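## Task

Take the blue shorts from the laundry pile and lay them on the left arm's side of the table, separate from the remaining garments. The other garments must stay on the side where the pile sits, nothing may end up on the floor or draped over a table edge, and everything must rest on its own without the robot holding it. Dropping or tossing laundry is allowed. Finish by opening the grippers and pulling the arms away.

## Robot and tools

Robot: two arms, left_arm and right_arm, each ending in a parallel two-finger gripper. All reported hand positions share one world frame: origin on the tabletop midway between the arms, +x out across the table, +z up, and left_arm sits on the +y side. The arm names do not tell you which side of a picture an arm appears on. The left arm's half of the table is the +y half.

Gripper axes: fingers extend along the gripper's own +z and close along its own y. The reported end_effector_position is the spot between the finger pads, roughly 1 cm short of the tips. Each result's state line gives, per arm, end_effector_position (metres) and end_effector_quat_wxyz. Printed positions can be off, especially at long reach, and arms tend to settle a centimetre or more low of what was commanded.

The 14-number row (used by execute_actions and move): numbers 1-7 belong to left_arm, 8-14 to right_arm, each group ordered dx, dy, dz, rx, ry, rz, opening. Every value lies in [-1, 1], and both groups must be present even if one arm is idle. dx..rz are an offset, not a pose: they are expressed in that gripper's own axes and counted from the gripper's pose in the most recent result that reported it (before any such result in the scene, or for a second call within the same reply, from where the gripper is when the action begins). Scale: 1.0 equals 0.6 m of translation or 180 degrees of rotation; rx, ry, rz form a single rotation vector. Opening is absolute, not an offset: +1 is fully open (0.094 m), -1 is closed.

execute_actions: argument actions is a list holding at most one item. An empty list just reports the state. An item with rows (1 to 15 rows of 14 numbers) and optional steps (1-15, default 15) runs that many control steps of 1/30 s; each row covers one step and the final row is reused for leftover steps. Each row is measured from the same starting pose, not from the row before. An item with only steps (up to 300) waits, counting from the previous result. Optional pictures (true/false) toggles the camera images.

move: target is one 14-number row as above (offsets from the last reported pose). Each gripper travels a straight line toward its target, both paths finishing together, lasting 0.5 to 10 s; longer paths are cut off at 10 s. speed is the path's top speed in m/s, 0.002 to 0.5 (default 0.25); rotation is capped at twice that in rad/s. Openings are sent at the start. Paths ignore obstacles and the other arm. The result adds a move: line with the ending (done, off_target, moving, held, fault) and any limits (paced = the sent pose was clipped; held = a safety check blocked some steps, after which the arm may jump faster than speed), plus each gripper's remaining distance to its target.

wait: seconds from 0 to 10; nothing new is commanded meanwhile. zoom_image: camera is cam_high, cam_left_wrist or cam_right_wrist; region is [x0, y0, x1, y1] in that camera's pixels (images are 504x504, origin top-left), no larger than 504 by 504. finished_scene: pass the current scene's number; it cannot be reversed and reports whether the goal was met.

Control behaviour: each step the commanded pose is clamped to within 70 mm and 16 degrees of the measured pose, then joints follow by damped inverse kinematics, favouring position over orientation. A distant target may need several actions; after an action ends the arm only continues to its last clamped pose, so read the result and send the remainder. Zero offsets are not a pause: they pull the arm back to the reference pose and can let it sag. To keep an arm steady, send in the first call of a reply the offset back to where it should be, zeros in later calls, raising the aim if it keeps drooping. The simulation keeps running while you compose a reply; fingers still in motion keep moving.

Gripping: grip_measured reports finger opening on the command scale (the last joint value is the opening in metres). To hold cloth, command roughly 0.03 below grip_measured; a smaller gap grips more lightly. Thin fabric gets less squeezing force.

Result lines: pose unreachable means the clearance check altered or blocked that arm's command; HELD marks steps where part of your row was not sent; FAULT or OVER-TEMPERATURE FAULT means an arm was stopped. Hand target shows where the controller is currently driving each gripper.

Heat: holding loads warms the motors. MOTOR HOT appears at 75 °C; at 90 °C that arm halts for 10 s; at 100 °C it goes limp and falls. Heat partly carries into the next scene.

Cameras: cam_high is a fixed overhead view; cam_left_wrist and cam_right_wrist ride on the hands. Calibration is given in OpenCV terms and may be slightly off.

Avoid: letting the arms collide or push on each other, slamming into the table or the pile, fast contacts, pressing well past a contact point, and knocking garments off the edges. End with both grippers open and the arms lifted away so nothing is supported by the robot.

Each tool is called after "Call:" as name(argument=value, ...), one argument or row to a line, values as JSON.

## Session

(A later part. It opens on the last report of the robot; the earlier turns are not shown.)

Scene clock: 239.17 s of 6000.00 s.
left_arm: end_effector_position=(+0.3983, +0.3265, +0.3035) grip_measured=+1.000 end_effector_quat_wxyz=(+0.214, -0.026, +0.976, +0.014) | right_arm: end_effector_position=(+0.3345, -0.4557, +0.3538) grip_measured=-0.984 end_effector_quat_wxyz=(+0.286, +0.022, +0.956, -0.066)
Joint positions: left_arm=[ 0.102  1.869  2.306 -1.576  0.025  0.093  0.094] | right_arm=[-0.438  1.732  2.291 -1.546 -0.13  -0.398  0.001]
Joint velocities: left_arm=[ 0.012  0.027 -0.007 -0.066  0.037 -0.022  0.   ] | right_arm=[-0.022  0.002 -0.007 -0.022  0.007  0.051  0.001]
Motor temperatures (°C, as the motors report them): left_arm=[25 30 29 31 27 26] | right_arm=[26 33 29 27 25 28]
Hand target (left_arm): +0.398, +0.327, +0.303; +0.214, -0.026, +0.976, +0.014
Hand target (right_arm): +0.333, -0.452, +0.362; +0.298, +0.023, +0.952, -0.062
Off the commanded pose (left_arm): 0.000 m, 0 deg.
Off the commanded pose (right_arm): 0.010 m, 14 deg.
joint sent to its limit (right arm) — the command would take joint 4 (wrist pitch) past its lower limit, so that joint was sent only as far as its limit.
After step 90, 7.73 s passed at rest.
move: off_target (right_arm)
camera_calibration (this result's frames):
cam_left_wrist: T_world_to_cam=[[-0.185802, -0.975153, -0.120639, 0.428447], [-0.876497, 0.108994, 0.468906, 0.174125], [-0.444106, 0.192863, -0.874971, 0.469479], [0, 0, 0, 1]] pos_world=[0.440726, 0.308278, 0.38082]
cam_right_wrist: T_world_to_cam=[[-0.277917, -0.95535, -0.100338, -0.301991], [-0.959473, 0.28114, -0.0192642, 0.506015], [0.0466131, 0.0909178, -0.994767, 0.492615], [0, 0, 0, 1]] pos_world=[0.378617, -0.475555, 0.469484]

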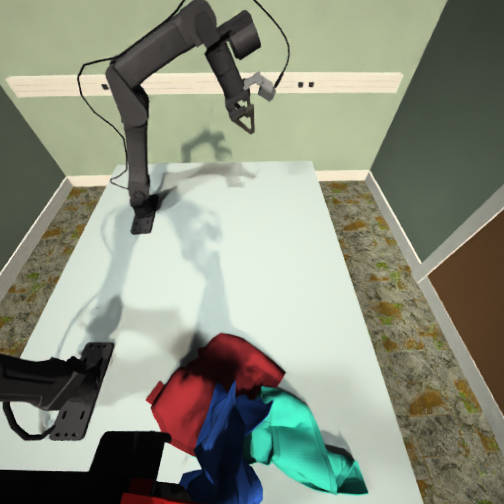

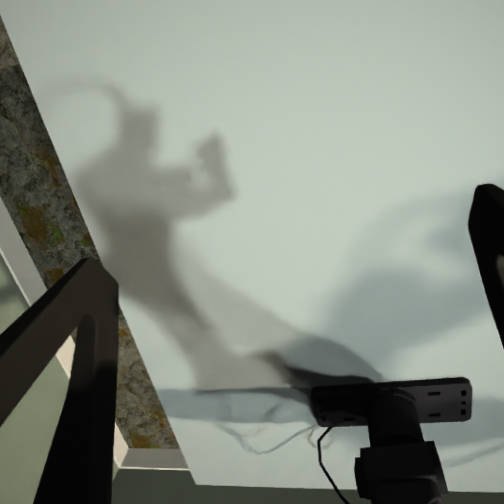

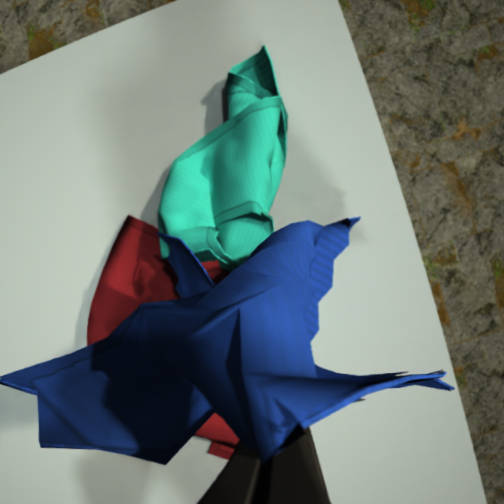

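Call:
move(
  target=[0, 0, 0, 0, 0, 0, 1, -0.1597, 0.4247, -0.0454, -0.1253, -0.0259, -0.1890, -1],
  speed=0.3,
)

Scene clock: 254.40 s of 6000.00 s.
left_arm: end_effector_position=(+0.3983, +0.3265, +0.3035) grip_measured=+1.000 end_effector_quat_wxyz=(+0.214, -0.026, +0.976, +0.014) | right_arm: end_effector_position=(+0.4213, -0.2007, +0.3966) grip_measured=-0.984 end_effector_quat_wxyz=(+0.388, -0.290, +0.875, +0.032)
Joint positions: left_arm=[ 0.102  1.869  2.306 -1.576  0.025  0.093  0.094] | right_arm=[ 0.208  2.006  2.77  -1.55  -0.17  -0.405  0.001]
Joint velocities: left_arm=[ 0.007 -0.002  0.012  0.007 -0.051 -0.051  0.   ] | right_arm=[-0.012 -0.017  0.007 -0.022 -0.051 -0.037 -0.001]
Motor temperatures (°C, as the motors report them): left_arm=[25 30 29 30 27 26] | right_arm=[26 32 29 28 25 28]
Hand target (left_arm): +0.398, +0.327, +0.303; +0.214, -0.026, +0.976, +0.014
Hand target (right_arm): +0.421, -0.197, +0.401; +0.395, -0.295, +0.869, +0.037
Off the commanded pose (left_arm): 0.000 m, 0 deg.
Off the commanded pose (right_arm): 0.004 m, 12 deg.
joint sent to its limit (right arm) — the command would take joint 4 (wrist pitch) past its lower limit, so that joint was sent only as far as its limit.
move: off_target (right_arm)
camera_calibration (this result's frames):
cam_left_wrist: T_world_to_cam=[[-0.185802, -0.975153, -0.120639, 0.428447], [-0.876497, 0.108994, 0.468906, 0.174125], [-0.444106, 0.192863, -0.874971, 0.469479], [0, 0, 0, 1]] pos_world=[0.440726, 0.308278, 0.38082]
cam_right_wrist: T_world_to_cam=[[0.399873, -0.912933, -0.0815707, -0.314364], [-0.900518, -0.374729, -0.220557, 0.441766], [0.170787, 0.161651, -0.971957, 0.460841], [0, 0, 0, 1]] pos_world=[0.444819, -0.195946, 0.51971]

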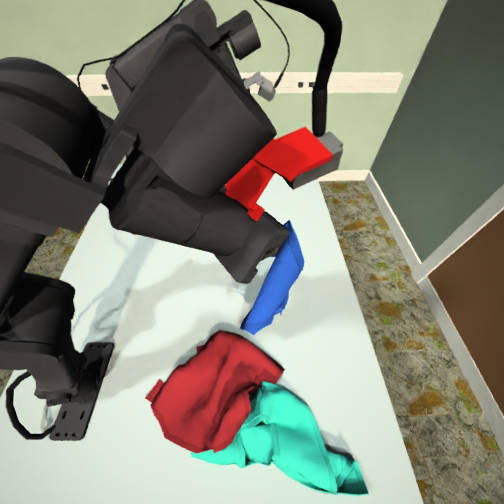

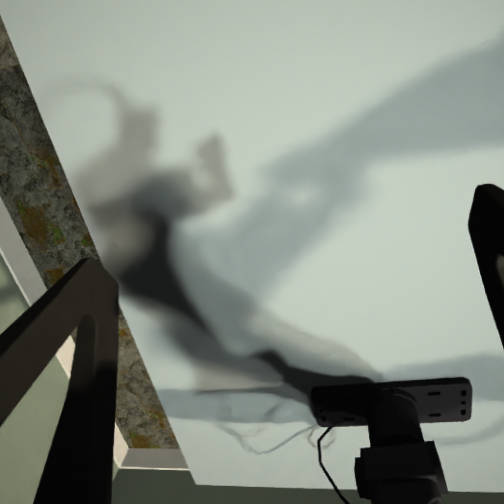

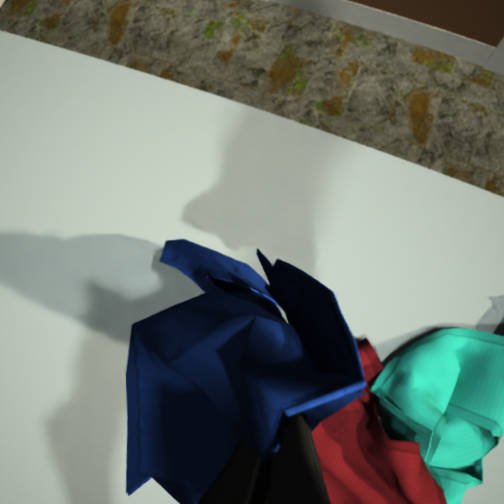

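Call:
move(
  target=[0.0591, 0.2175, -0.2370, 0, -0.3, 0, 1, -0.1477, 0.6961, 0.1865, -0.1395, -0.0888, -0.1399, -1],
  speed=0.3,
)

Scene clock: 297.87 s of 6000.00 s.
left_arm: end_effector_position=(+0.3048, +0.4562, +0.4121) grip_measured=+1.000 end_effector_quat_wxyz=(+0.627, -0.023, +0.778, +0.016) | right_arm: end_effector_position=(+0.3151, +0.2236, +0.3073) grip_measured=-0.984 end_effector_quat_wxyz=(+0.426, -0.536, +0.705, +0.182)
Joint positions: left_arm=[ 0.895  1.195  1.4   -0.537  0.862  0.251  0.094] | right_arm=[ 1.052  2.362  2.733 -0.978 -0.038 -0.273  0.001]
Joint velocities: left_arm=[ 0.017  0.002 -0.007  0.037  0.007 -0.037  0.   ] | right_arm=[-0.012  0.007  0.012  0.007 -0.066 -0.066  0.001]
Motor temperatures (°C, as the motors report them): left_arm=[25 31 29 30 27 26] | right_arm=[26 33 29 31 25 28]
Hand target (left_arm): +0.301, +0.450, +0.419; +0.636, -0.016, +0.771, +0.016
Hand target (right_arm): +0.317, +0.223, +0.312; +0.432, -0.536, +0.702, +0.182
Off the commanded pose (left_arm): 0.011 m, 2 deg.
Off the commanded pose (right_arm): 0.007 m, 1 deg.
After step 1221, the last 579 steps of your reply time or wait did not run and took no scene time. You can wait again.
move: off_target (left_arm)
camera_calibration (this result's frames):
cam_left_wrist: T_world_to_cam=[[-0.00665747, -0.968304, -0.249686, 0.546086], [-0.90327, 0.112948, -0.413939, 0.397318], [0.42902, 0.222778, -0.875392, 0.218399], [0, 0, 0, 1]] pos_world=[0.268824, 0.435247, 0.492]
cam_right_wrist: T_world_to_cam=[[0.881154, -0.467511, -0.070723, -0.146417], [-0.457384, -0.804861, -0.378151, 0.490373], [0.119867, 0.365557, -0.923039, 0.278999], [0, 0, 0, 1]] pos_world=[0.319861, 0.224241, 0.432607]

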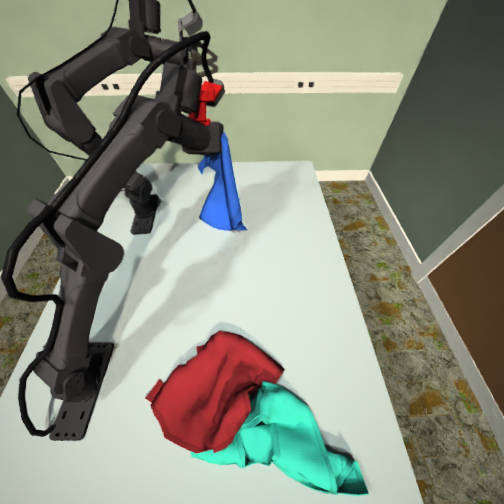

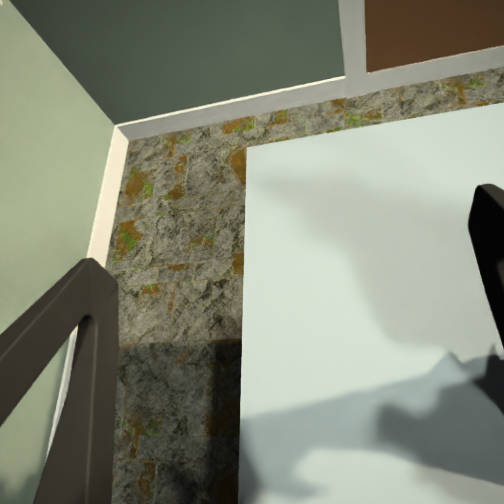

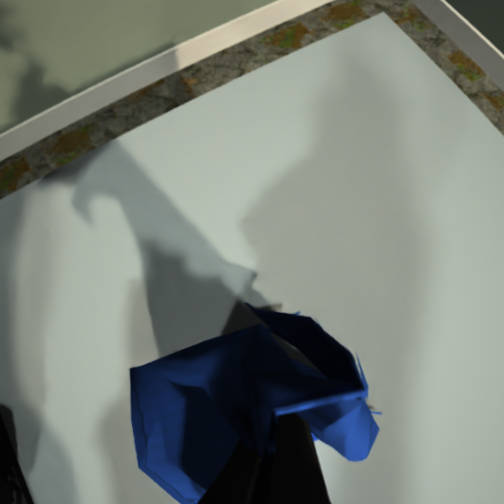

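Call:
execute_actions(
  actions=[
    {"rows": [[0,0,0,0,0,0,1, 0,0,0,0,0,0,1]], "steps": 14},
  ],
)

Scene clock: 305.10 s of 6000.00 s.
left_arm: end_effector_position=(+0.3048, +0.4562, +0.4121) grip_measured=+1.000 end_effector_quat_wxyz=(+0.627, -0.023, +0.778, +0.016) | right_arm: end_effector_position=(+0.3150, +0.2235, +0.3078) grip_measured=+1.000 end_effector_quat_wxyz=(+0.427, -0.536, +0.705, +0.182)
Joint positions: left_arm=[ 0.895  1.195  1.4   -0.537  0.862  0.25   0.094] | right_arm=[ 1.052  2.362  2.734 -0.978 -0.038 -0.273  0.094]
Joint velocities: left_arm=[-0.012 -0.007  0.007 -0.007 -0.007  0.022  0.   ] | right_arm=[ 0.002 -0.002 -0.012 -0.007  0.037  0.007  0.   ]
Motor temperatures (°C, as the motors report them): left_arm=[25 30 29 31 27 26] | right_arm=[26 34 29 31 25 28]
Hand target (left_arm): +0.305, +0.456, +0.412; +0.627, -0.024, +0.778, +0.016
Hand target (right_arm): +0.315, +0.224, +0.307; +0.426, -0.536, +0.705, +0.182
Off the commanded pose (left_arm): 0.000 m, 0 deg.
Off the commanded pose (right_arm): 0.001 m, 0 deg.
Steps of this call (steps 1 to 203: nothing new was sent; steps 204 to 217: all 14 steps of this action). Readings (end_effector_position):
204: left_arm (+0.3048, +0.4562, +0.4121) | right_arm (+0.3150, +0.2235, +0.3078)
205: left_arm (+0.3048, +0.4562, +0.4121) | right_arm (+0.3150, +0.2235, +0.3078)
207: left_arm (+0.3048, +0.4562, +0.4121) | right_arm (+0.3150, +0.2235, +0.3078)
211: left_arm (+0.3048, +0.4562, +0.4121) | right_arm (+0.3150, +0.2235, +0.3078)
217: the state above
camera_calibration (this result's frames):
cam_left_wrist: T_world_to_cam=[[-0.00651815, -0.96832, -0.249626, 0.546062], [-0.903178, 0.112849, -0.414167, 0.397467], [0.429216, 0.222757, -0.875302, 0.21836], [0, 0, 0, 1]] pos_world=[0.268819, 0.435267, 0.49206]
cam_right_wrist: T_world_to_cam=[[0.881197, -0.467443, -0.0706372, -0.146429], [-0.457153, -0.804495, -0.379209, 0.490697], [0.120431, 0.36645, -0.922611, 0.279018], [0, 0, 0, 1]] pos_world=[0.319753, 0.22407, 0.433159]

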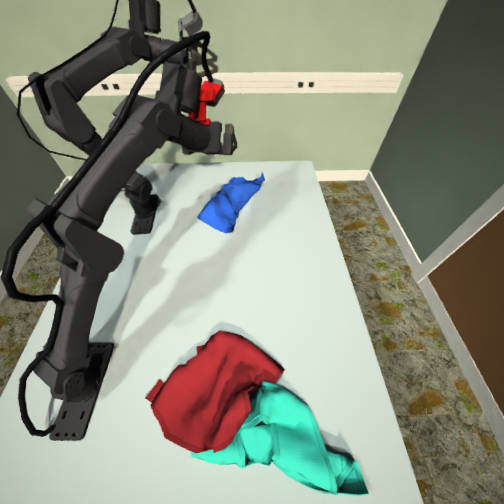

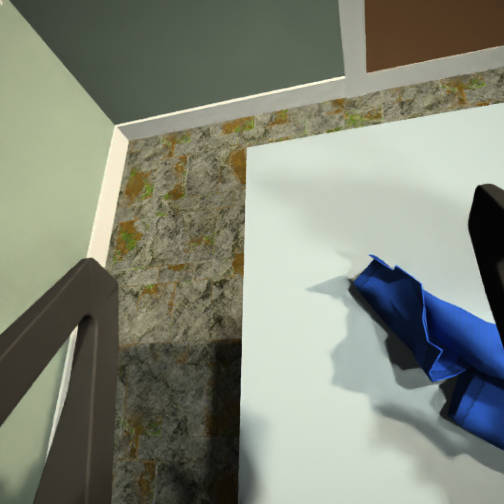

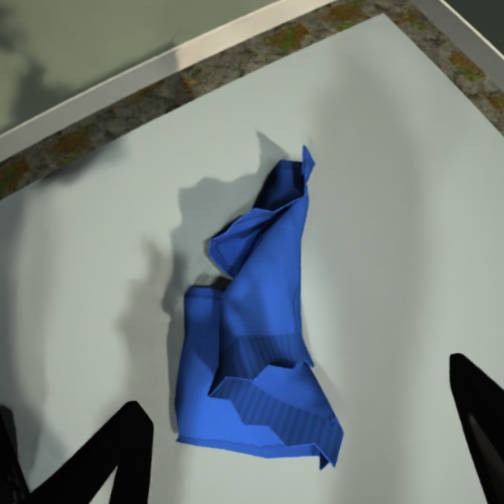

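Call:
execute_actions(
  actions=[],
)

Scene clock: 316.40 s of 6000.00 s.
left_arm: end_effector_position=(+0.3048, +0.4562, +0.4121) grip_measured=+1.000 end_effector_quat_wxyz=(+0.627, -0.023, +0.778, +0.016) | right_arm: end_effector_position=(+0.3150, +0.2235, +0.3078) grip_measured=+1.000 end_effector_quat_wxyz=(+0.427, -0.536, +0.705, +0.182)
Joint positions: left_arm=[ 0.895  1.195  1.4   -0.537  0.862  0.25   0.094] | right_arm=[ 1.052  2.362  2.734 -0.978 -0.038 -0.273  0.094]
Joint velocities: left_arm=[-0.017 -0.007  0.007 -0.081 -0.022  0.007  0.   ] | right_arm=[-0.007  0.002  0.022  0.007  0.037 -0.022  0.   ]
Motor temperatures (°C, as the motors report them): left_arm=[25 30 29 32 27 26] | right_arm=[26 36 29 32 25 28]
Hand target (left_arm): +0.305, +0.456, +0.412; +0.627, -0.024, +0.778, +0.016
Hand target (right_arm): +0.315, +0.224, +0.307; +0.426, -0.536, +0.705, +0.182
Off the commanded pose (left_arm): 0.000 m, 0 deg.
Off the commanded pose (right_arm): 0.001 m, 0 deg.
Steps of this call (steps 1 to 90: nothing new was sent; then 8.30 s passed at rest). Readings (end_effector_position):
1: left_arm (+0.3048, +0.4562, +0.4121) | right_arm (+0.3150, +0.2235, +0.3078)
2: left_arm (+0.3048, +0.4562, +0.4121) | right_arm (+0.3150, +0.2235, +0.3078)
4: left_arm (+0.3048, +0.4562, +0.4121) | right_arm (+0.3150, +0.2235, +0.3078)
8: left_arm (+0.3048, +0.4562, +0.4121) | right_arm (+0.3150, +0.2235, +0.3078)
90: the state above
camera_calibration (this result's frames):
cam_left_wrist: T_world_to_cam=[[-0.00651815, -0.96832, -0.249626, 0.546062], [-0.903178, 0.112849, -0.414167, 0.397467], [0.429216, 0.222757, -0.875302, 0.21836], [0, 0, 0, 1]] pos_world=[0.268819, 0.435267, 0.49206]
cam_right_wrist: T_world_to_cam=[[0.881197, -0.467443, -0.0706372, -0.146429], [-0.457153, -0.804495, -0.379209, 0.490697], [0.120431, 0.36645, -0.922611, 0.279018], [0, 0, 0, 1]] pos_world=[0.319753, 0.22407, 0.433159]

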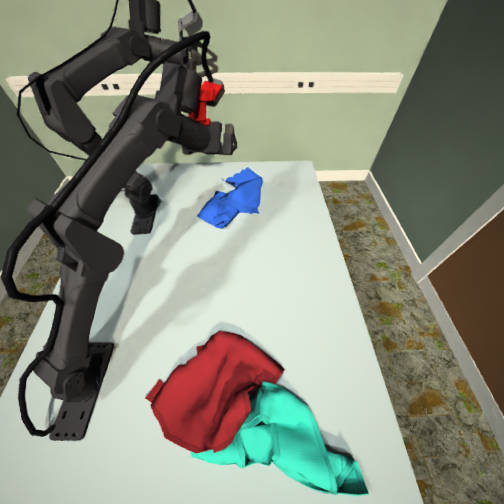

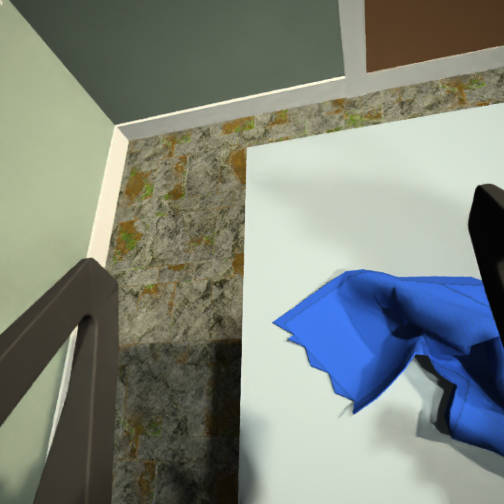

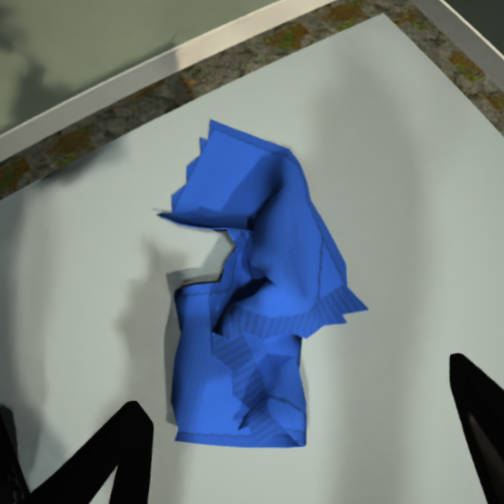

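Call:
move(
  target=[0,0,0,0,0,0,1, 0.3832,-0.3095,-0.6968,0.2536,0.0848,0.2890,1],
  speed=0.3,
)

Scene clock: 378.93 s of 6000.00 s.
left_arm: end_effector_position=(+0.3048, +0.4562, +0.4121) grip_measured=+1.000 end_effector_quat_wxyz=(+0.627, -0.023, +0.778, +0.016) | right_arm: end_effector_position=(+0.3004, -0.2801, +0.4090) grip_measured=+1.000 end_effector_quat_wxyz=(+0.390, -0.002, +0.921, -0.007)
Joint positions: left_arm=[ 0.895  1.195  1.4   -0.537  0.862  0.25   0.094] | right_arm=[ 0.179  1.426  2.117 -1.467  0.108  0.084  0.094]
Joint velocities: left_arm=[ 0.007  0.007  0.002 -0.022 -0.051 -0.007  0.   ] | right_arm=[ 0.017 -0.002  0.002  0.037 -0.081 -0.095  0.   ]
Motor temperatures (°C, as the motors report them): left_arm=[25 29 29 33 27 26] | right_arm=[26 38 29 34 25 28]
Hand target (left_arm): +0.305, +0.456, +0.412; +0.627, -0.023, +0.778, +0.016
Hand target (right_arm): +0.303, -0.281, +0.409; +0.385, -0.004, +0.923, -0.008
Off the commanded pose (left_arm): 0.000 m, 0 deg.
Off the commanded pose (right_arm): 0.009 m, 1 deg.
After step 90, 56.77 s passed at rest.
move: done
camera_calibration (this result's frames):
cam_left_wrist: T_world_to_cam=[[-0.00651815, -0.96832, -0.249626, 0.546062], [-0.903178, 0.112849, -0.414167, 0.397467], [0.429216, 0.222757, -0.875302, 0.21836], [0, 0, 0, 1]] pos_world=[0.268819, 0.435267, 0.49206]
cam_right_wrist: T_world_to_cam=[[-0.153116, -0.960235, -0.233463, -0.122499], [-0.956877, 0.203082, -0.207711, 0.479407], [0.246864, 0.191591, -0.949922, 0.482927], [0, 0, 0, 1]] pos_world=[0.32076, -0.307511, 0.529722]

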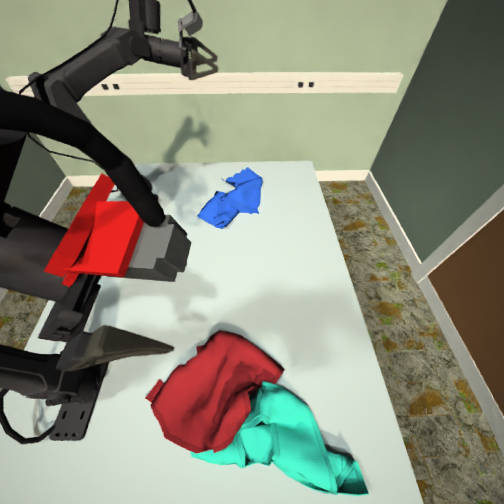

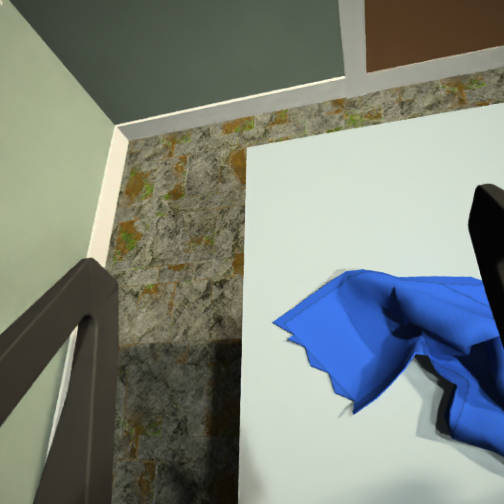

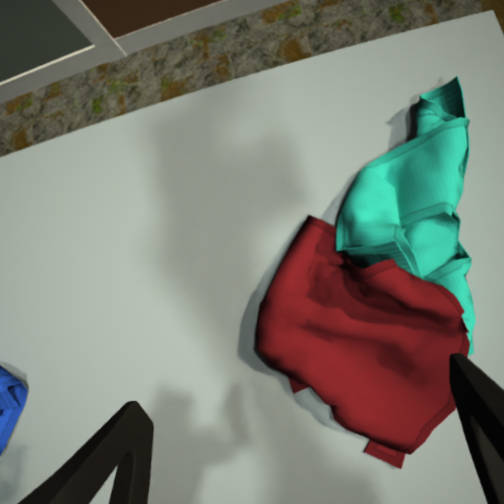

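Call:
finished_scene(
  scene=2,
)

The scene is finished: the task was done.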